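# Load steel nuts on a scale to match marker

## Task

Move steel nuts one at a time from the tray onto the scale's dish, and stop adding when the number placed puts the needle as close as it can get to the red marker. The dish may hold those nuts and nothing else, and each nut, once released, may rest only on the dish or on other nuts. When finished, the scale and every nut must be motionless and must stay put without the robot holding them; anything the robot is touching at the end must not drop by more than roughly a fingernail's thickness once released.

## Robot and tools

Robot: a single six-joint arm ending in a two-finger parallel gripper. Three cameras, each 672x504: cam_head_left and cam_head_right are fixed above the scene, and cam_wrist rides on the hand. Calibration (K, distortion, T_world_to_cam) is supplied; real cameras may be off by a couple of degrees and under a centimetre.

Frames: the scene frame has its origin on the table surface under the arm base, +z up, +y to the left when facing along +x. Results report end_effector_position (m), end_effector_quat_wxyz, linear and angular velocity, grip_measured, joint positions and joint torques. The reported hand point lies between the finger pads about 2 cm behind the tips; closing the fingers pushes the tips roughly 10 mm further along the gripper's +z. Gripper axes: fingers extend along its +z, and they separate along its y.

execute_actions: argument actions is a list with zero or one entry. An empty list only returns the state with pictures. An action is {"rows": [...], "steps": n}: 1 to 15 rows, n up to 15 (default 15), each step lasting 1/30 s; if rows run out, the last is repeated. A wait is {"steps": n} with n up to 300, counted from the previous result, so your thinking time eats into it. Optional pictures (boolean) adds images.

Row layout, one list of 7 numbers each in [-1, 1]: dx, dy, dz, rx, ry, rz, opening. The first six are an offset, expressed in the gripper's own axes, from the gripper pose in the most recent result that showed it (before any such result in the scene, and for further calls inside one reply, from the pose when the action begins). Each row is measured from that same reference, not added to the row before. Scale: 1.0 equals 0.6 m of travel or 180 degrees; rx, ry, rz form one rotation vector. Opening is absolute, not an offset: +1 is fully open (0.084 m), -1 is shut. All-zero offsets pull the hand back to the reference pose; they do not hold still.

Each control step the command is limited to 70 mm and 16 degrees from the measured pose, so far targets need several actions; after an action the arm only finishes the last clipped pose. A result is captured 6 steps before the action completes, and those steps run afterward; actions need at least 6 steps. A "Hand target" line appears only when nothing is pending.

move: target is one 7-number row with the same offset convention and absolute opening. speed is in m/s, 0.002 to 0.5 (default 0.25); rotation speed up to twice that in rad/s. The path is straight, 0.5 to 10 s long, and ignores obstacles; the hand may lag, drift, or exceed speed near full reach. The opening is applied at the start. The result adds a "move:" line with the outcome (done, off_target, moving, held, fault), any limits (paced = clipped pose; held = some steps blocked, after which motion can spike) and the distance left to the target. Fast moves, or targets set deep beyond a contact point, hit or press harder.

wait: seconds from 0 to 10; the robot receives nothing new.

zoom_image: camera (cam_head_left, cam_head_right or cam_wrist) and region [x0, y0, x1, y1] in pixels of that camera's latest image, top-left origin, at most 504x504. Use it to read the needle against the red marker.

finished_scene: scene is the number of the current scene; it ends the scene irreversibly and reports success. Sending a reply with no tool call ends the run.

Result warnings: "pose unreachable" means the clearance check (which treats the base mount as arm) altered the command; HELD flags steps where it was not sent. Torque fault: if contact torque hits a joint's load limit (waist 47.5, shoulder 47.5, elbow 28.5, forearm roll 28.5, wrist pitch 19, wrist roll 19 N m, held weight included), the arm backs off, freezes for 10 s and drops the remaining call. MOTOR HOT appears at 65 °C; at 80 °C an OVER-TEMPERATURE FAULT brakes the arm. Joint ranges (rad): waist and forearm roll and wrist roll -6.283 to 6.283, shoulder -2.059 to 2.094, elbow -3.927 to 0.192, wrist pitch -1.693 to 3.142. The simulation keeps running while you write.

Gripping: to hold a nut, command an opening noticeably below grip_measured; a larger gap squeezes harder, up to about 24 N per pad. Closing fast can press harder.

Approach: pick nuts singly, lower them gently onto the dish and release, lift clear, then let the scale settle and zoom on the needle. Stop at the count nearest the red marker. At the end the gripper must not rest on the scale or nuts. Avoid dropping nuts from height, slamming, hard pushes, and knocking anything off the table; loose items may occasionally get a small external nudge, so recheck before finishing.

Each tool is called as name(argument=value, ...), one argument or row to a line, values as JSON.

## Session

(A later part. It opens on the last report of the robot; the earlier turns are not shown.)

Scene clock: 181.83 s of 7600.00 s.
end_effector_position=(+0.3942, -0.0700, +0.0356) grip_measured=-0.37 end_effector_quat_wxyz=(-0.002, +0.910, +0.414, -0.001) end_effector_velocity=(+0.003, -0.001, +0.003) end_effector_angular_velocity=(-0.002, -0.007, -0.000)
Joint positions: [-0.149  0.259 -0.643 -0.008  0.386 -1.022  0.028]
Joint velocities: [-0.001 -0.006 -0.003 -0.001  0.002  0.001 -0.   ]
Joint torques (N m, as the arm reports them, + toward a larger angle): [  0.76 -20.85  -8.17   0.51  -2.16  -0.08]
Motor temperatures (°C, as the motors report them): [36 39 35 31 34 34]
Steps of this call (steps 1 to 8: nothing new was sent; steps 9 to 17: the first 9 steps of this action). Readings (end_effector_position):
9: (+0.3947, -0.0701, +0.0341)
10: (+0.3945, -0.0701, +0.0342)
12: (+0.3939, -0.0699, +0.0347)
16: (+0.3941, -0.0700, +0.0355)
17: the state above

move(
  target=[0.025,0.008,-0.002,0,0,0,-0.75],
  speed=0.04,
)

execute_actions(
  actions=[
    {"rows":[[0,0,0.001,0,0,0,-0.4],[0,0,0.001,0,0,0,-0.3],[0,0,0.001,0,0,0,-0.22],[0,0,0.001,0,0,0,-0.22],[0,0,0.001,0,0,0,-0.22],[-0.004,0,0.001,0,0,0,-0.22],[-0.009,0,0.001,0,0,0,-0.22],[-0.014,0,0.001,0,0,0,-0.22],[-0.019,0,0.001,0,0,0,-0.22],[-0.023,0,0.001,0,0,0,-0.22],[-0.025,0,0.001,0,0,0,-0.22]],"steps":15},
  ],
)

wait(
  seconds=0.2,
)

Scene clock: 183.00 s of 7600.00 s.
end_effector_position=(+0.4075, -0.0620, +0.0368) grip_measured=-0.37 end_effector_quat_wxyz=(-0.002, +0.910, +0.414, -0.001) end_effector_velocity=(+0.002, +0.001, +0.001) end_effector_angular_velocity=(-0.001, -0.002, +0.001)
Joint positions: [-0.124  0.283 -0.687 -0.008  0.406 -0.998  0.028]
Joint velocities: [ 0.003  0.    -0.005 -0.001  0.002  0.003  0.   ]
Joint torques (N m, as the arm reports them, + toward a larger angle): [  1.16 -21.46  -8.14   0.7   -2.02  -0.01]
Motor temperatures (°C, as the motors report them): [36 39 35 31 34 34]
Hand target: +0.408, -0.062, +0.037; -0.002, +0.910, +0.414, -0.001
Off your previous action's commanded pose: 0.001 m, 0 deg at its last step (step 6 of this call).
Off the commanded pose: 0.000 m, 0 deg.
Kept back: nothing.
move: done
camera_calibration (this result's frames):
cam_wrist: T_world_to_cam=[[0.761739, -0.647874, 0.00350607, -0.318259], [-0.647876, -0.761745, -0.000692508, 0.282298], [0.00311939, -0.00174399, -0.999994, 0.161904], [0, 0, 0, 1]] pos_world=[0.42482, 0.00912995, 0.163215]

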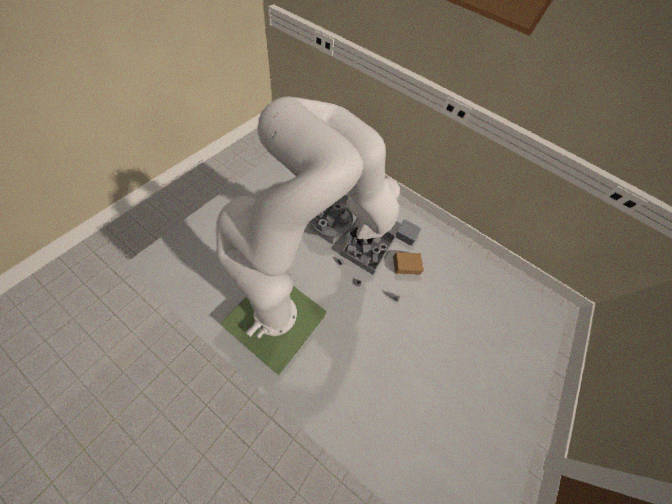

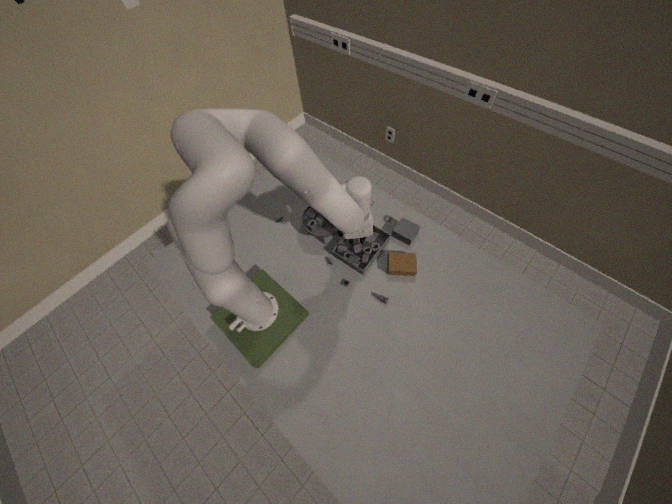

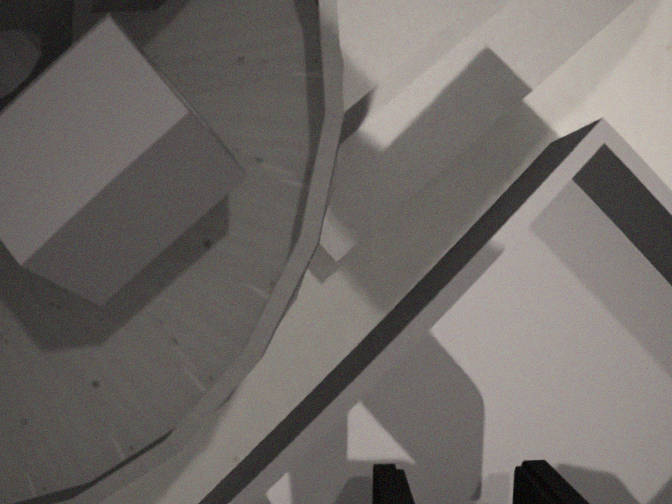

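Scene clock: 183.30 s of 7600.00 s.
end_effector_position=(+0.4061, -0.0643, +0.0366) grip_measured=-0.24 end_effector_quat_wxyz=(-0.002, +0.910, +0.415, -0.001) end_effector_velocity=(-0.039, -0.040, -0.003) end_effector_angular_velocity=(-0.001, +0.010, -0.002)
Joint positions: [-0.13   0.28  -0.682 -0.008  0.402 -1.004  0.034]
Joint velocities: [-0.11  -0.061  0.109 -0.006 -0.039 -0.102  0.002]
Joint torques (N m, as the arm reports them, + toward a larger angle): [ -0.11 -21.3   -7.72   0.63  -1.94  -0.17]
Motor temperatures (°C, as the motors report them): [36 39 35 31 34 34]
Steps of this call (steps 1 to 9: the first 9 steps of this action). Readings (end_effector_position):
1: (+0.4076, -0.0620, +0.0368)
2: (+0.4076, -0.0620, +0.0367)
4: (+0.4075, -0.0620, +0.0365)
8: (+0.4071, -0.0632, +0.0366)
9: the state above

Scene clock: 183.70 s of 7600.00 s.
end_effector_position=(+0.3979, -0.0731, +0.0362) grip_measured=-0.24 end_effector_quat_wxyz=(-0.002, +0.910, +0.414, -0.001) end_effector_velocity=(-0.001, -0.001, +0.000) end_effector_angular_velocity=(+0.000, -0.001, +0.001)
Joint positions: [-0.155  0.267 -0.658 -0.009  0.393 -1.028  0.034]
Joint velocities: [-0.004 -0.003  0.004  0.001 -0.003 -0.006 -0.   ]
Joint torques (N m, as the arm reports them, + toward a larger angle): [  0.85 -20.31  -7.62   0.33  -1.89   0.18]
Motor temperatures (°C, as the motors report them): [36 39 35 31 34 34]
Hand target: +0.398, -0.073, +0.036; -0.002, +0.910, +0.414, -0.001
Off the commanded pose: 0.000 m, 0 deg.
Kept back: nothing.
Steps of this call (steps 1 to 6: the last 6 steps of your previous action; steps 7 to 12: nothing new was sent). Readings (end_effector_position):
1: (+0.4046, -0.0658, +0.0365)
2: (+0.4030, -0.0674, +0.0363)
4: (+0.4002, -0.0703, +0.0361)
8: (+0.3982, -0.0727, +0.0362)
12: the state above
camera_calibration (this result's frames):
cam_wrist: T_world_to_cam=[[0.761748, -0.647863, 0.00359645, -0.31806], [-0.647865, -0.761754, -0.000752606, 0.267611], [0.0032272, -0.00175672, -0.999993, 0.1613], [0, 0, 0, 1]] pos_world=[0.415137, -0.00192202, 0.162644]

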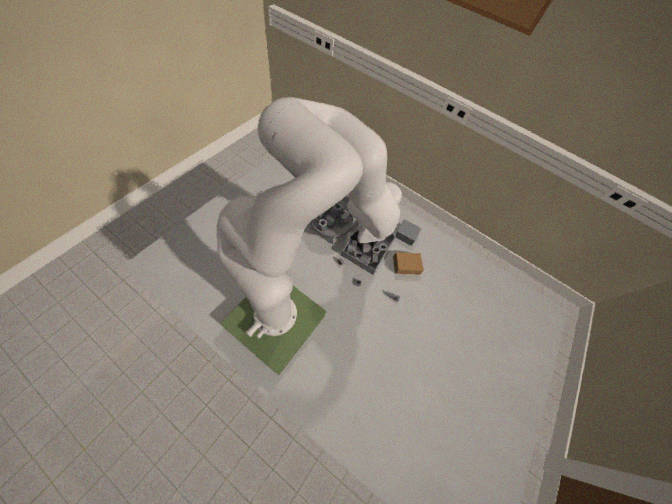

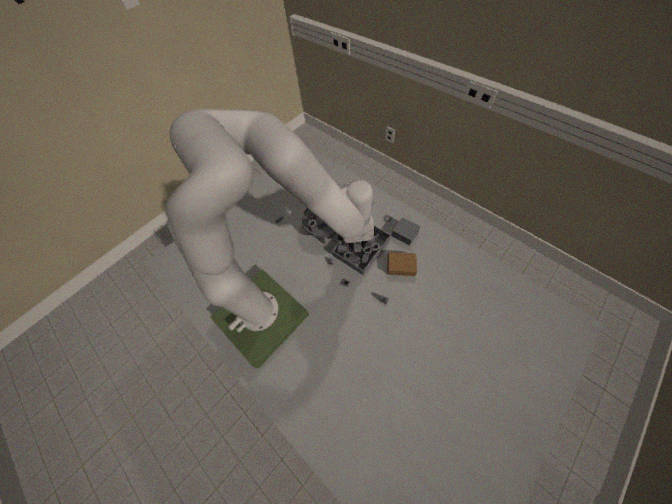

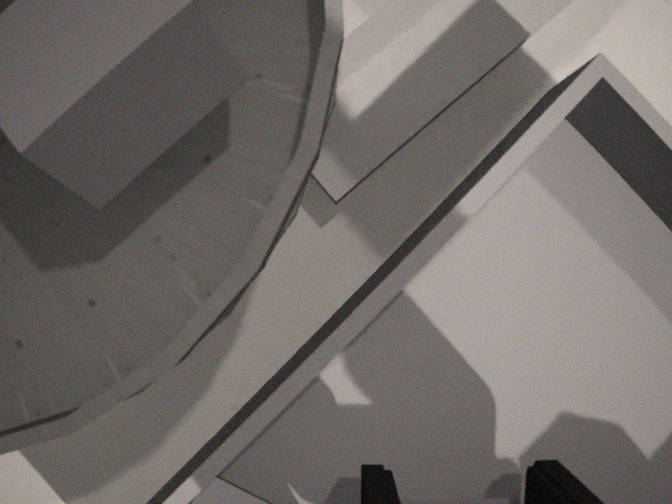

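execute_actions(
  actions=[
    {"rows":[[0,0,-0.004,0,0,0,-0.22],[0,0,-0.008,0,0,0,-0.22],[0,0,-0.01,0,0,0,-0.22],[0,0,-0.01,0,0,0,-0.22],[0,0,-0.01,0,0,0,-0.22],[0,0,-0.01,0,0,0,-0.22],[0,0,-0.01,0,0,0,-0.22],[0,0,-0.01,0,0,0,-0.28],[0,0,-0.01,0,0,0,-0.35],[0,0,-0.01,0,0,0,-0.5],[0,0,-0.01,0,0,0,-0.7]],"steps":15},
  ],
)

move(
  target=[0,0,-0.155,0,0,-0.228,-0.7],
  speed=0.3,
)

Scene clock: 184.87 s of 7600.00 s.
end_effector_position=(+0.3982, -0.0732, +0.0419) grip_measured=-0.30 end_effector_quat_wxyz=(-0.002, +0.910, +0.414, -0.001) end_effector_velocity=(-0.003, +0.001, +0.004) end_effector_angular_velocity=(+0.001, +0.008, +0.001)
Joint positions: [-0.155  0.249 -0.657 -0.008  0.409 -1.028  0.031]
Joint velocities: [ 0.    -0.018  0.005  0.     0.021 -0.001 -0.067]
Joint torques (N m, as the arm reports them, + toward a larger angle): [  1.01 -19.78  -7.84   0.6   -1.95  -0.08]
Motor temperatures (°C, as the motors report them): [36 39 35 31 34 34]
Steps of this call (steps 1 to 26: nothing new was sent; steps 27 to 35: the first 9 steps of this action). Readings (end_effector_position):
27: (+0.3976, -0.0732, +0.0362)
28: (+0.3975, -0.0732, +0.0365)
30: (+0.3974, -0.0731, +0.0384)
34: (+0.3983, -0.0732, +0.0417)
35: the state above

Scene clock: 186.80 s of 7600.00 s.
end_effector_position=(+0.3979, -0.0735, +0.1346) grip_measured=-0.34 end_effector_quat_wxyz=(-0.002, +0.708, +0.707, -0.001) end_effector_velocity=(+0.001, -0.000, +0.002) end_effector_angular_velocity=(+0.003, -0.002, +0.011)
Joint positions: [-0.153 -0.012 -0.683 -0.006  0.698 -1.744  0.029]
Joint velocities: [-0.001 -0.002 -0.004  0.005  0.005 -0.016  0.   ]
Joint torques (N m, as the arm reports them, + toward a larger angle): [  0.79 -18.7   -9.95   0.43  -2.09  -0.16]
Motor temperatures (°C, as the motors report them): [36 39 35 31 34 34]
Hand target: +0.398, -0.074, +0.135; -0.002, +0.707, +0.707, -0.001
Off your previous action's commanded pose: 0.000 m, 0 deg at its last step (step 6 of this call).
Off the commanded pose: 0.001 m, 0 deg.
Kept back: nothing.
move: done
camera_calibration (this result's frames):
cam_wrist: T_world_to_cam=[[0.999943, 0.0101257, 0.0034622, -0.365102], [0.0101366, -0.999944, -0.00315087, -0.0116291], [0.0034301, 0.00318579, -0.999989, 0.259988], [0, 0, 0, 1]] pos_world=[0.364307, -0.0087598, 0.261213]

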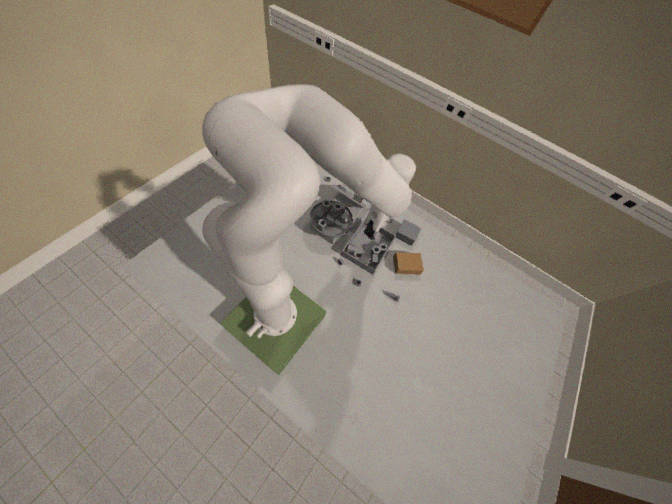

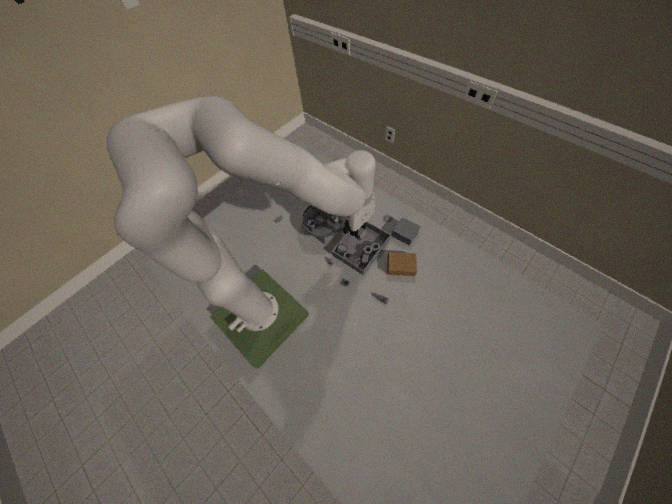

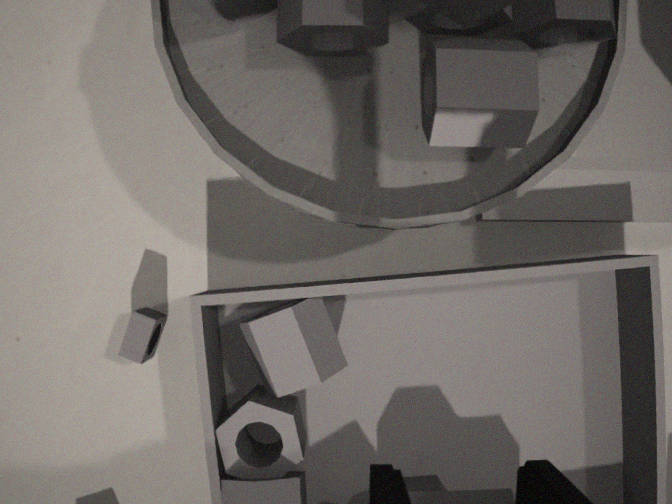

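move(
  target=[0.2592,-0.0748,-0.01,0,0,0,-0.7],
  speed=0.25,
)

Scene clock: 188.27 s of 7600.00 s.
end_effector_position=(+0.3540, +0.0814, +0.1411) grip_measured=-0.34 end_effector_quat_wxyz=(-0.002, +0.708, +0.706, -0.001) end_effector_velocity=(-0.001, +0.002, -0.000) end_effector_angular_velocity=(-0.002, +0.001, -0.001)
Joint positions: [ 0.256 -0.158 -0.542 -0.007  0.704 -1.335  0.029]
Joint velocities: [ 0.007  0.001 -0.    -0.003  0.001  0.01   0.   ]
Joint torques (N m, as the arm reports them, + toward a larger angle): [  0.76 -15.49 -10.23   0.53  -2.    -0.06]
Motor temperatures (°C, as the motors report them): [36 39 35 31 34 34]
Hand target: +0.354, +0.082, +0.141; -0.002, +0.708, +0.707, -0.001
Off the commanded pose: 0.001 m, 0 deg.
Kept back: nothing.
move: done
camera_calibration (this result's frames):
cam_wrist: T_world_to_cam=[[0.999945, 0.00973856, 0.00391184, -0.3228], [0.00974601, -0.999951, -0.00189035, 0.143747], [0.00389324, 0.00192837, -0.999991, 0.266038], [0, 0, 0, 1]] pos_world=[0.320346, 0.146371, 0.26757]

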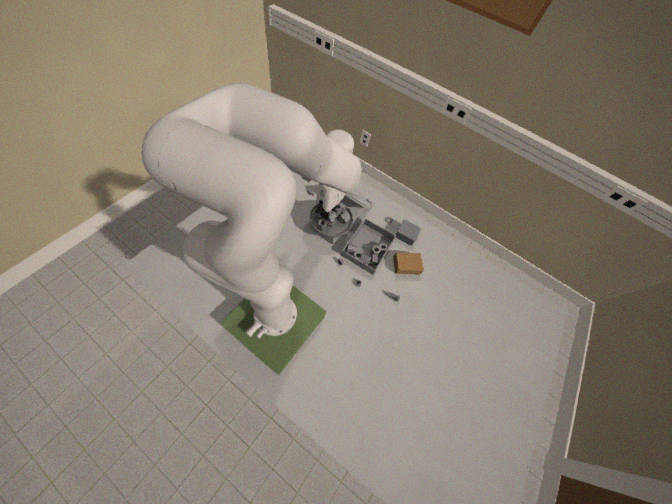

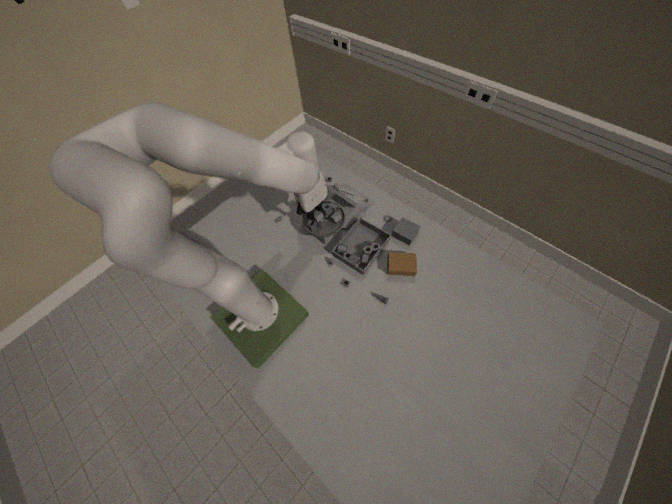

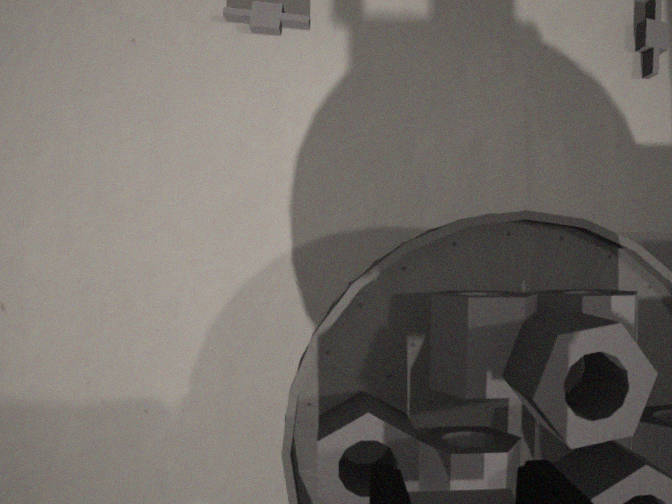

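move(
  target=[0,-0.001,0.021,0,0,0,-0.7],
  speed=0.04,
)

execute_actions(
  actions=[
    {"rows":[[0,0,0.002,0,0,0,-0.7],[0,0,0.004,0,0,0,-0.7],[0,0,0.005,0,0,0,-0.7],[0,0,0.005,0,0,0,-0.7],[0,0,0.005,0,0,0,-0.7],[0,0,0.005,0,0,0,-0.7],[0,0,0.005,0,0,0,-0.7],[0,0,0.005,0,0,0,-0.7],[0,0,0.005,0,0,0,-0.7],[0,0,0.005,0,0,0,-0.45],[0,0,0.005,0,0,0,-0.32],[0,0,0.005,0,0,0,-0.24]],"steps":15},
  ],
)

move(
  target=[0,0,-0.05,0,0,0,-0.24],
  speed=0.1,
)

Scene clock: 189.37 s of 7600.00 s.
end_effector_position=(+0.3533, +0.0815, +0.1287) grip_measured=-0.34 end_effector_quat_wxyz=(-0.002, +0.708, +0.706, -0.001) end_effector_velocity=(+0.002, +0.000, -0.000) end_effector_angular_velocity=(+0.001, -0.005, -0.000)
Joint positions: [ 0.256 -0.127 -0.529 -0.007  0.66  -1.334  0.029]
Joint velocities: [ 0.     0.003 -0.001  0.    -0.007  0.     0.   ]
Joint torques (N m, as the arm reports them, + toward a larger angle): [  1.06 -15.75  -9.77   0.54  -2.13   0.03]
Motor temperatures (°C, as the motors report them): [36 39 35 31 34 34]
Hand target: +0.353, +0.081, +0.129; -0.002, +0.708, +0.706, -0.001
Off the commanded pose: 0.000 m, 0 deg.
Kept back: nothing.
move: done
camera_calibration (this result's frames):
cam_wrist: T_world_to_cam=[[0.999944, 0.00980079, 0.00399282, -0.322148], [0.00980875, -0.99995, -0.00197976, 0.14378], [0.00397322, 0.00201881, -0.99999, 0.25363], [0, 0, 0, 1]] pos_world=[0.319712, 0.146418, 0.255199]

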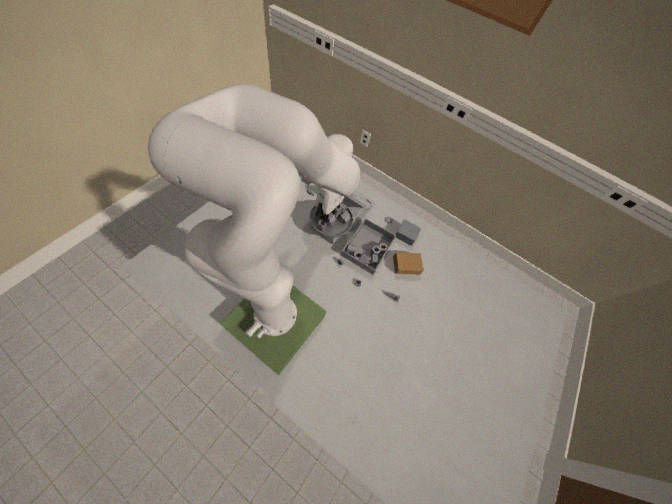

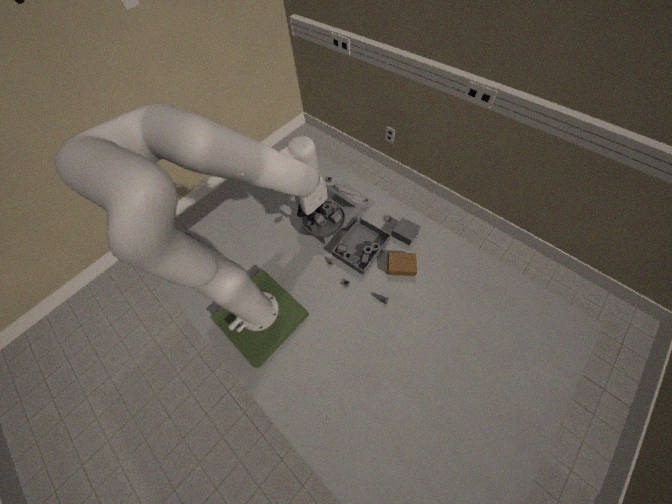

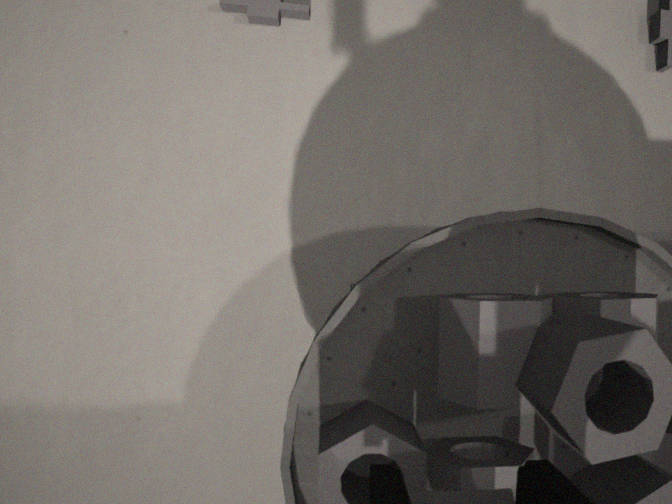

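Scene clock: 189.67 s of 7600.00 s.
end_effector_position=(+0.3535, +0.0816, +0.1263) grip_measured=-0.34 end_effector_quat_wxyz=(-0.002, +0.708, +0.706, -0.001) end_effector_velocity=(+0.000, +0.000, -0.003) end_effector_angular_velocity=(+0.001, -0.001, -0.001)
Joint positions: [ 0.256 -0.12  -0.528 -0.007  0.651 -1.334  0.029]
Joint velocities: [ 0.     0.007  0.003  0.001 -0.01  -0.     0.   ]
Joint torques (N m, as the arm reports them, + toward a larger angle): [  0.78 -14.55  -9.57   0.55  -2.04  -0.07]
Motor temperatures (°C, as the motors report them): [36 39 35 31 34 34]
Steps of this call (steps 1 to 9: the first 9 steps of this action). Readings (end_effector_position):
1: (+0.3534, +0.0815, +0.1287)
2: (+0.3535, +0.0815, +0.1285)
4: (+0.3535, +0.0815, +0.1276)
8: (+0.3535, +0.0816, +0.1264)
9: the state above

Scene clock: 190.93 s of 7600.00 s.
end_effector_position=(+0.3533, +0.0813, +0.1553) grip_measured=-0.26 end_effector_quat_wxyz=(-0.002, +0.708, +0.706, -0.001) end_effector_velocity=(+0.000, -0.000, +0.002) end_effector_angular_velocity=(-0.000, -0.000, -0.001)
Joint positions: [ 0.257 -0.195 -0.555 -0.006  0.754 -1.334  0.033]
Joint velocities: [-0.001 -0.005 -0.002 -0.     0.007  0.     0.   ]
Joint torques (N m, as the arm reports them, + toward a larger angle): [  0.57 -14.74 -10.28   0.56  -2.     0.03]
Motor temperatures (°C, as the motors report them): [36 39 35 31 34 34]
Hand target: +0.353, +0.081, +0.156; -0.002, +0.708, +0.706, -0.001
Off your previous action's commanded pose: 0.000 m, 0 deg at its last step (step 6 of this call).
Off the commanded pose: 0.000 m, 0 deg.
Kept back: nothing.
move: done
camera_calibration (this result's frames):
cam_wrist: T_world_to_cam=[[0.999947, 0.00965557, 0.00356405, -0.322163], [0.00966174, -0.999952, -0.00171821, 0.1437], [0.00354729, 0.00175256, -0.999992, 0.280393], [0, 0, 0, 1]] pos_world=[0.319763, 0.146313, 0.281786]

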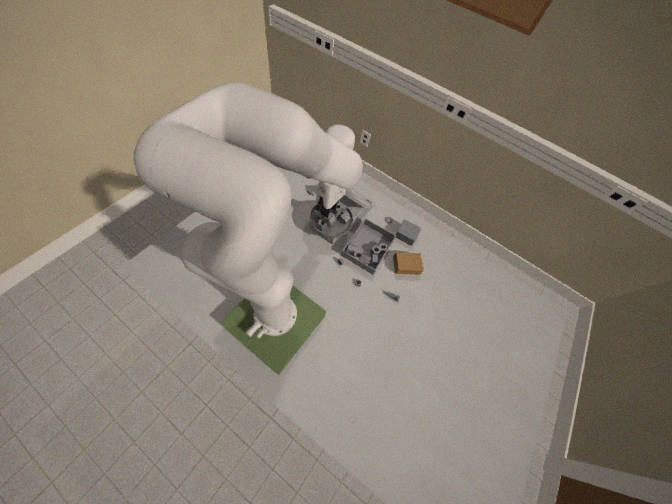

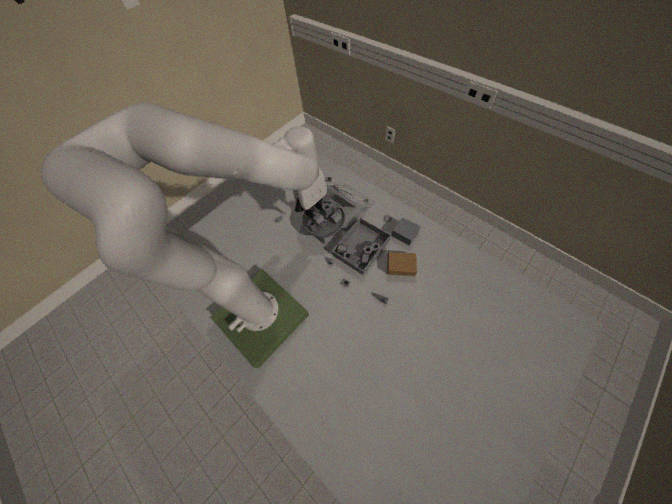

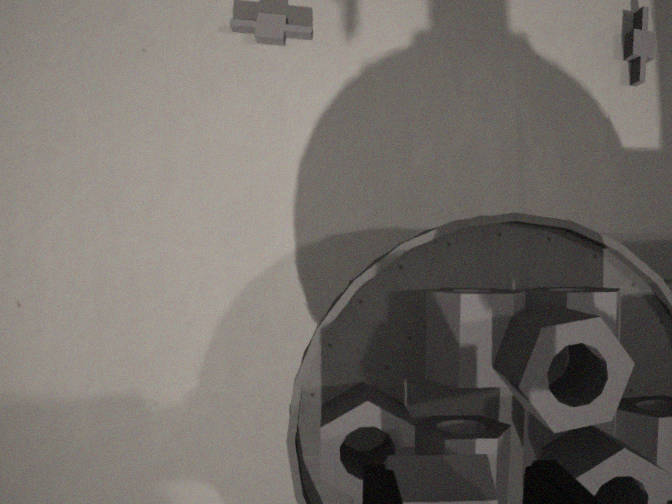

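execute_actions(
  actions=[],
)

Scene clock: 191.60 s of 7600.00 s.
end_effector_position=(+0.3535, +0.0814, +0.1557) grip_measured=-0.26 end_effector_quat_wxyz=(-0.002, +0.708, +0.706, -0.001) end_effector_velocity=(+0.001, -0.000, +0.001) end_effector_angular_velocity=(-0.000, -0.002, -0.000)
Joint positions: [ 0.257 -0.196 -0.555 -0.006  0.755 -1.334  0.033]
Joint velocities: [-0.001 -0.001 -0.001 -0.001 -0.     0.    -0.   ]
Joint torques (N m, as the arm reports them, + toward a larger angle): [  0.39 -14.48  -9.93   0.6   -2.15  -0.12]
Motor temperatures (°C, as the motors report them): [36 39 35 31 34 34]
Hand target: +0.353, +0.081, +0.156; -0.002, +0.708, +0.706, -0.001
Off the commanded pose: 0.000 m, 0 deg.
Kept back: nothing.
Steps of this call (steps 1 to 20: nothing new was sent). Readings (end_effector_position):
1: (+0.3533, +0.0813, +0.1554)
2: (+0.3534, +0.0814, +0.1554)
4: (+0.3534, +0.0814, +0.1555)
8: (+0.3534, +0.0814, +0.1556)
20: the state above
camera_calibration (this result's frames):
cam_wrist: T_world_to_cam=[[0.999945, 0.00965579, 0.00400735, -0.32237], [0.00966313, -0.999952, -0.00181585, 0.143746], [0.00398962, 0.00185448, -0.99999, 0.280584], [0, 0, 0, 1]] pos_world=[0.319844, 0.146331, 0.282134]

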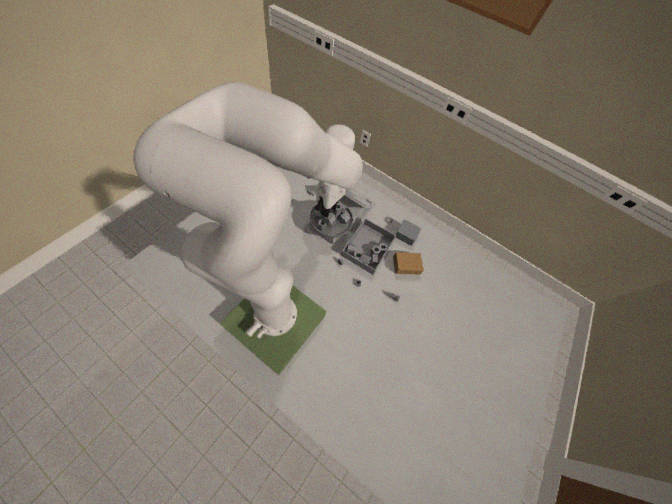

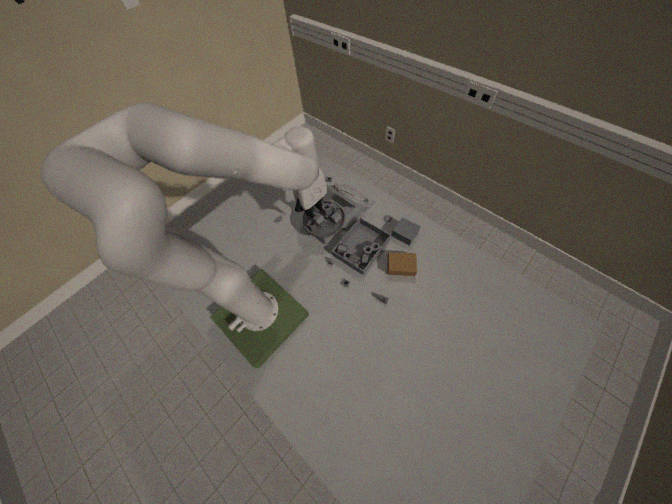

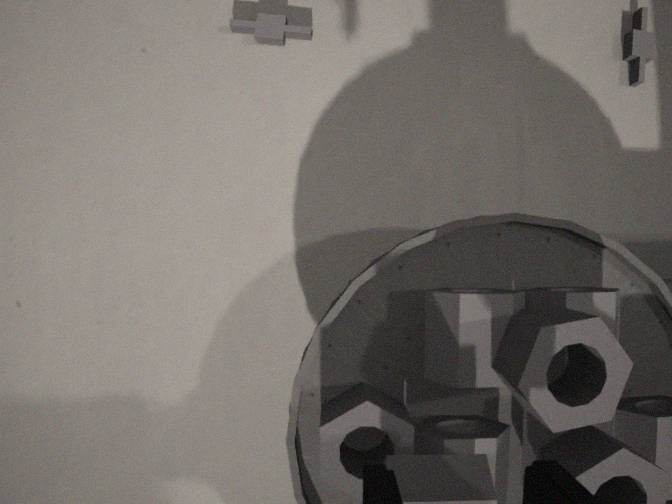

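move(
  target=[-0.0507, 0.219, -0.0905, 0, 0, 0.5, -0.24],
  speed=0.4,
)

Scene clock: 194.37 s of 7600.00 s.
end_effector_position=(+0.4848, +0.0502, +0.2094) grip_measured=-0.26 end_effector_quat_wxyz=(-0.000, +1.000, -0.001, -0.002) end_effector_velocity=(+0.002, +0.000, +0.002) end_effector_angular_velocity=(-0.000, -0.003, -0.011)
Joint positions: [ 0.133  0.115 -1.083 -0.005  0.971  0.111  0.033]
Joint velocities: [ 0.     0.002 -0.007 -0.001  0.002  0.011 -0.   ]
Joint torques (N m, as the arm reports them, + toward a larger angle): [  0.81 -22.06 -11.44   0.34  -2.17   0.01]
Motor temperatures (°C, as the motors report them): [36 39 35 31 34 34]
Hand target: +0.485, +0.050, +0.209; -0.000, +1.000, -0.001, -0.002
Off the commanded pose: 0.001 m, 0 deg.
Kept back: nothing.
move: done
camera_calibration (this result's frames):
cam_wrist: T_world_to_cam=[[0.0102598, -0.99992, 0.00734926, 0.0761393], [-0.999943, -0.0102378, 0.00301684, 0.550132], [-0.00294136, -0.0073798, -0.999968, 0.337659], [0, 0, 0, 1]] pos_world=[0.550313, 0.0842572, 0.335429]

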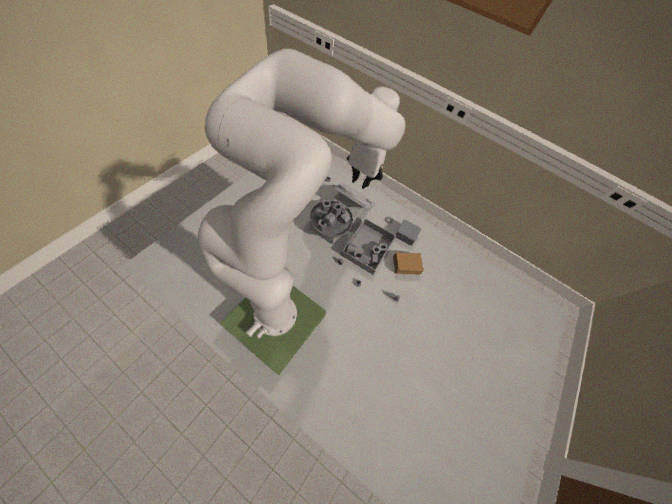

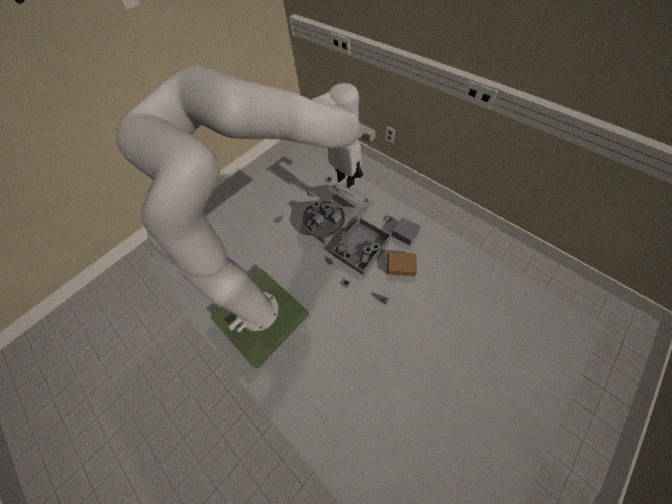

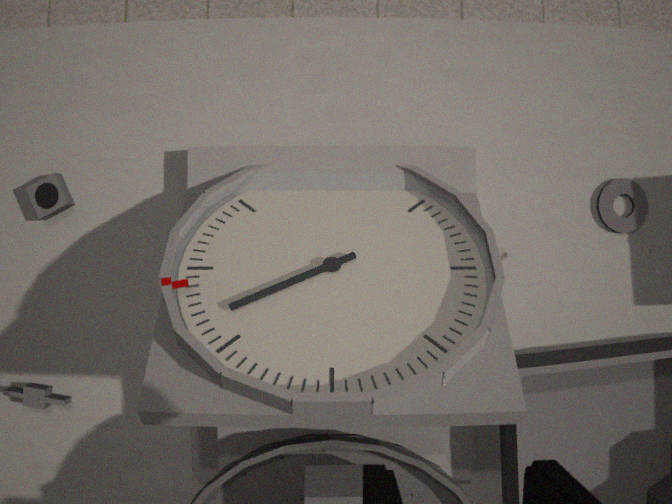

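move(
  target=[-0.25, 0.285, 0.09, 0, 0, 0, -0.1],
  speed=0.4,
)

Scene clock: 196.00 s of 7600.00 s.
end_effector_position=(+0.3339, -0.1192, +0.1554) grip_measured=-0.11 end_effector_quat_wxyz=(-0.001, +1.000, -0.000, -0.002) end_effector_velocity=(-0.002, -0.002, -0.000) end_effector_angular_velocity=(+0.002, -0.001, +0.000)
Joint positions: [-0.313 -0.229 -0.526 -0.006  0.756 -0.335  0.039]
Joint velocities: [-0.007 -0.003  0.004  0.003 -0.    -0.01  -0.   ]
Joint torques (N m, as the arm reports them, + toward a larger angle): [  0.79 -14.29 -10.25   0.72  -2.13   0.03]
Motor temperatures (°C, as the motors report them): [36 39 35 31 34 34]
Hand target: +0.334, -0.119, +0.155; -0.001, +1.000, -0.000, -0.002
Off the commanded pose: 0.001 m, 0 deg.
Kept back: nothing.
move: done; limits=paced
camera_calibration (this result's frames):
cam_wrist: T_world_to_cam=[[0.0109885, -0.999923, 0.00568783, -0.0912932], [-0.999934, -0.0109685, 0.00354219, 0.397553], [-0.00347953, -0.00572638, -0.999978, 0.28237], [0, 0, 0, 1]] pos_world=[0.399513, -0.0853087, 0.281475]

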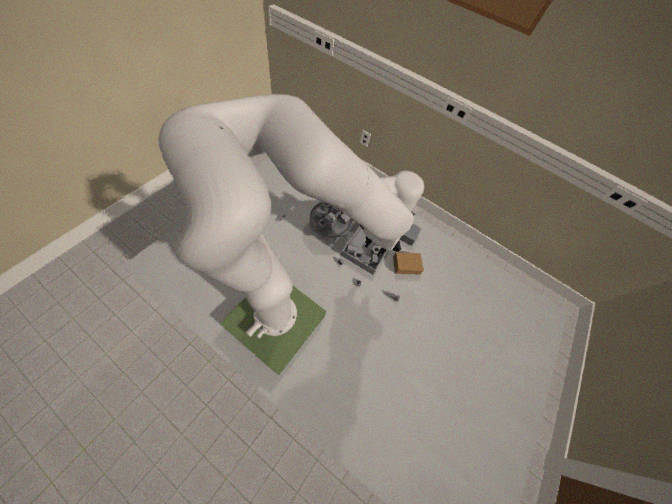

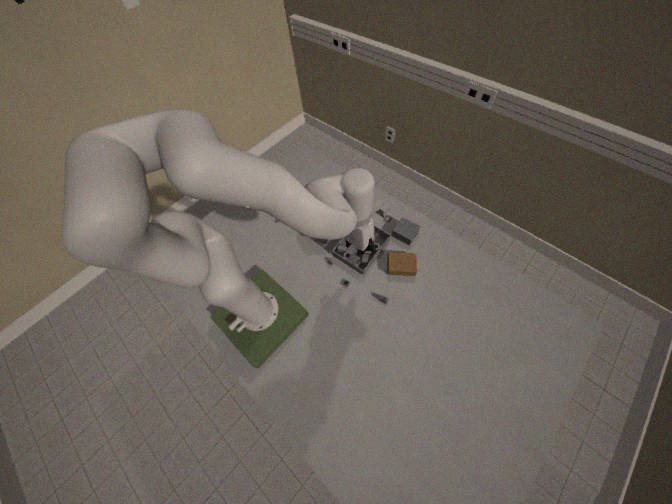

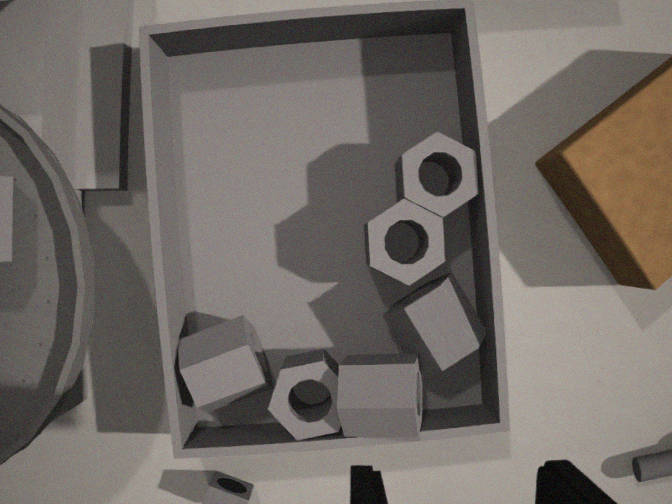

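zoom_image(
  camera="cam_wrist",
  region=[160, 300, 440, 480],
)

Region (160, 300, 440, 480) of cam_wrist's 672x504 image, scaled by 1.800, with more detail than that image has; it fills the top 324 rows of this view, and the rest is white.

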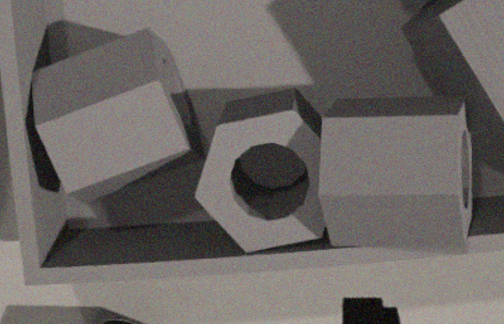

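move(
  target=[0.0917, -0.045, 0.15, 0, 0, -0.344, -1],
  speed=0.35,
)

Scene clock: 200.47 s of 7600.00 s.
end_effector_position=(+0.3887, -0.0922, +0.0656) grip_measured=-1.00 end_effector_quat_wxyz=(-0.002, +0.858, +0.514, -0.001) end_effector_velocity=(+0.000, +0.000, -0.000) end_effector_angular_velocity=(+0.004, -0.000, +0.008)
Joint positions: [-0.205  0.162 -0.636 -0.009  0.476 -1.304  0.   ]
Joint velocities: [-0.001  0.002 -0.002  0.009  0.    -0.016  0.   ]
Joint torques (N m, as the arm reports them, + toward a larger angle): [  0.62 -19.87  -8.62   0.45  -1.98   0.19]
Motor temperatures (°C, as the motors report them): [36 39 35 31 34 34]
Hand target: +0.389, -0.092, +0.065; -0.002, +0.858, +0.514, -0.001
Off the commanded pose: 0.000 m, 0 deg.
Kept back: nothing.
move: done
camera_calibration (this result's frames):
cam_wrist: T_world_to_cam=[[0.887157, -0.461457, 0.00322579, -0.355143], [-0.461456, -0.887162, -0.00106688, 0.16319], [0.00335412, -0.000542074, -0.999994, 0.190735], [0, 0, 0, 1]] pos_world=[0.389733, -0.0190039, 0.192054]

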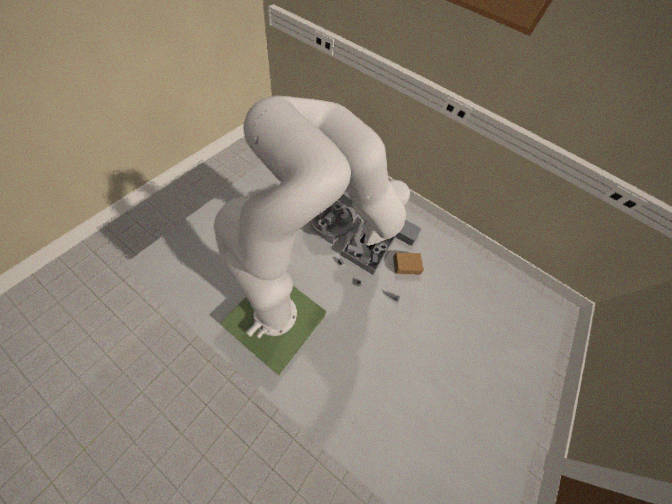

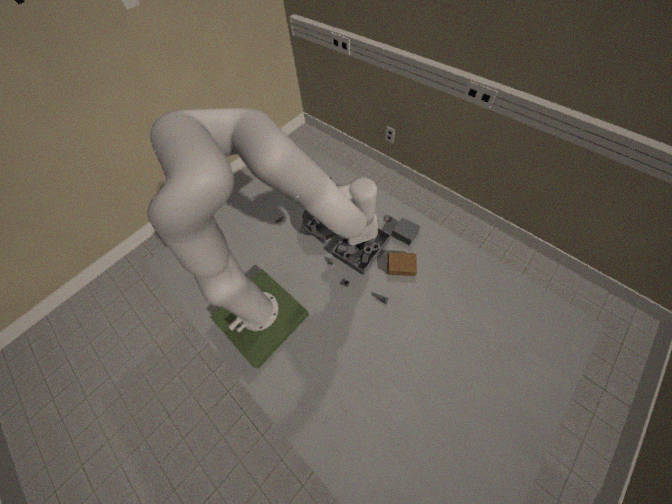

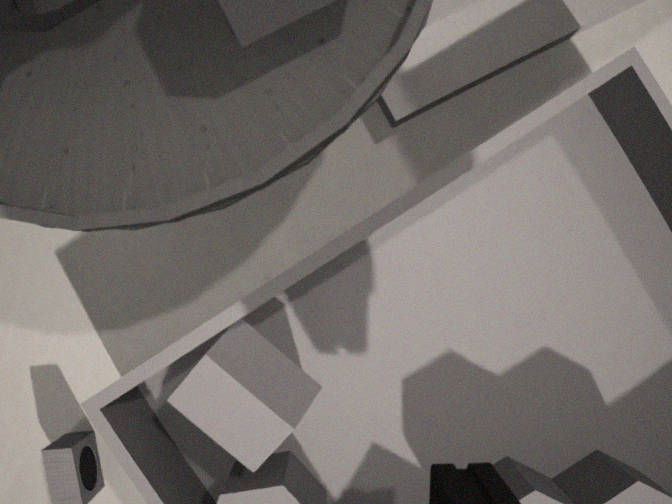

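move(
  target=[0, -0.003, 0.042, 0, 0, 0, -1],
  speed=0.04,
)

Scene clock: 201.67 s of 7600.00 s.
end_effector_position=(+0.3872, -0.0912, +0.0407) grip_measured=-1.00 end_effector_quat_wxyz=(-0.002, +0.858, +0.514, -0.001) end_effector_velocity=(-0.002, -0.001, -0.003) end_effector_angular_velocity=(+0.000, +0.003, -0.004)
Joint positions: [-0.204  0.236 -0.632 -0.01   0.398 -1.301  0.   ]
Joint velocities: [-0.005  0.008  0.002 -0.001 -0.007  0.001  0.   ]
Joint torques (N m, as the arm reports them, + toward a larger angle): [  1.07 -19.77  -7.98   0.6   -2.03  -0.07]
Motor temperatures (°C, as the motors report them): [36 39 35 31 34 34]
Hand target: +0.387, -0.091, +0.040; -0.002, +0.858, +0.514, -0.001
Off the commanded pose: 0.000 m, 0 deg.
Kept back: nothing.
move: done
camera_calibration (this result's frames):
cam_wrist: T_world_to_cam=[[0.887276, -0.461226, 0.00336496, -0.35322], [-0.461225, -0.887283, -0.00126861, 0.16325], [0.00357079, -0.000426397, -0.999994, 0.165784], [0, 0, 0, 1]] pos_world=[0.388107, -0.0179948, 0.167179]

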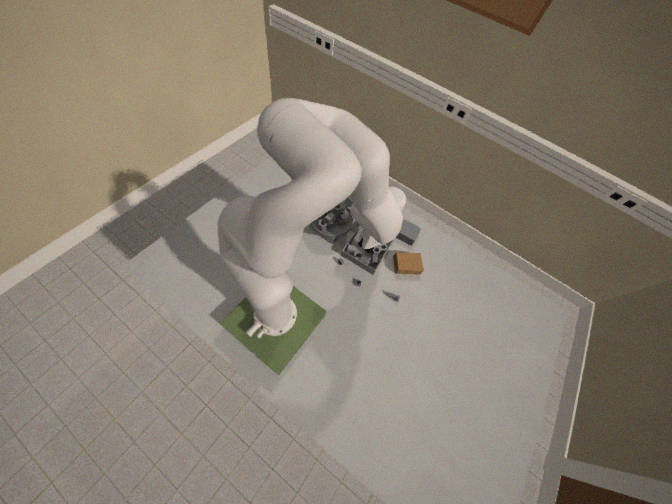

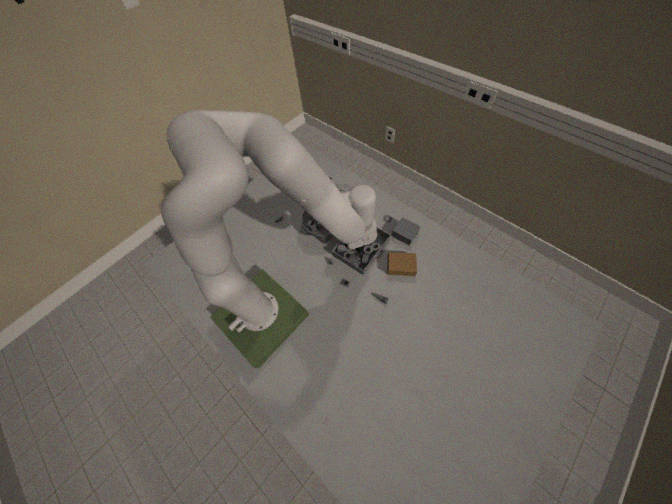

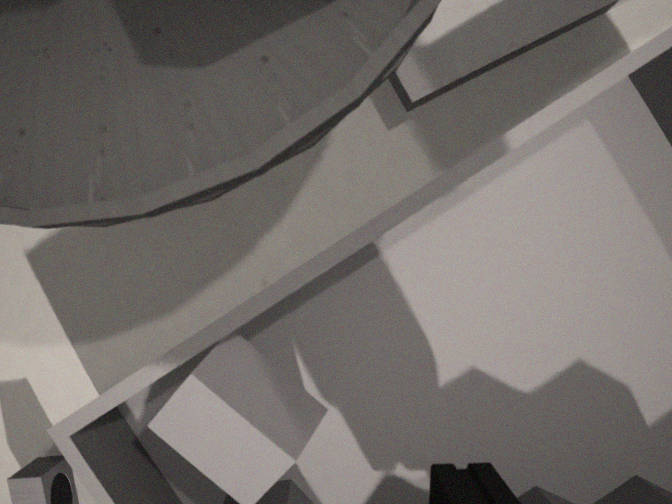

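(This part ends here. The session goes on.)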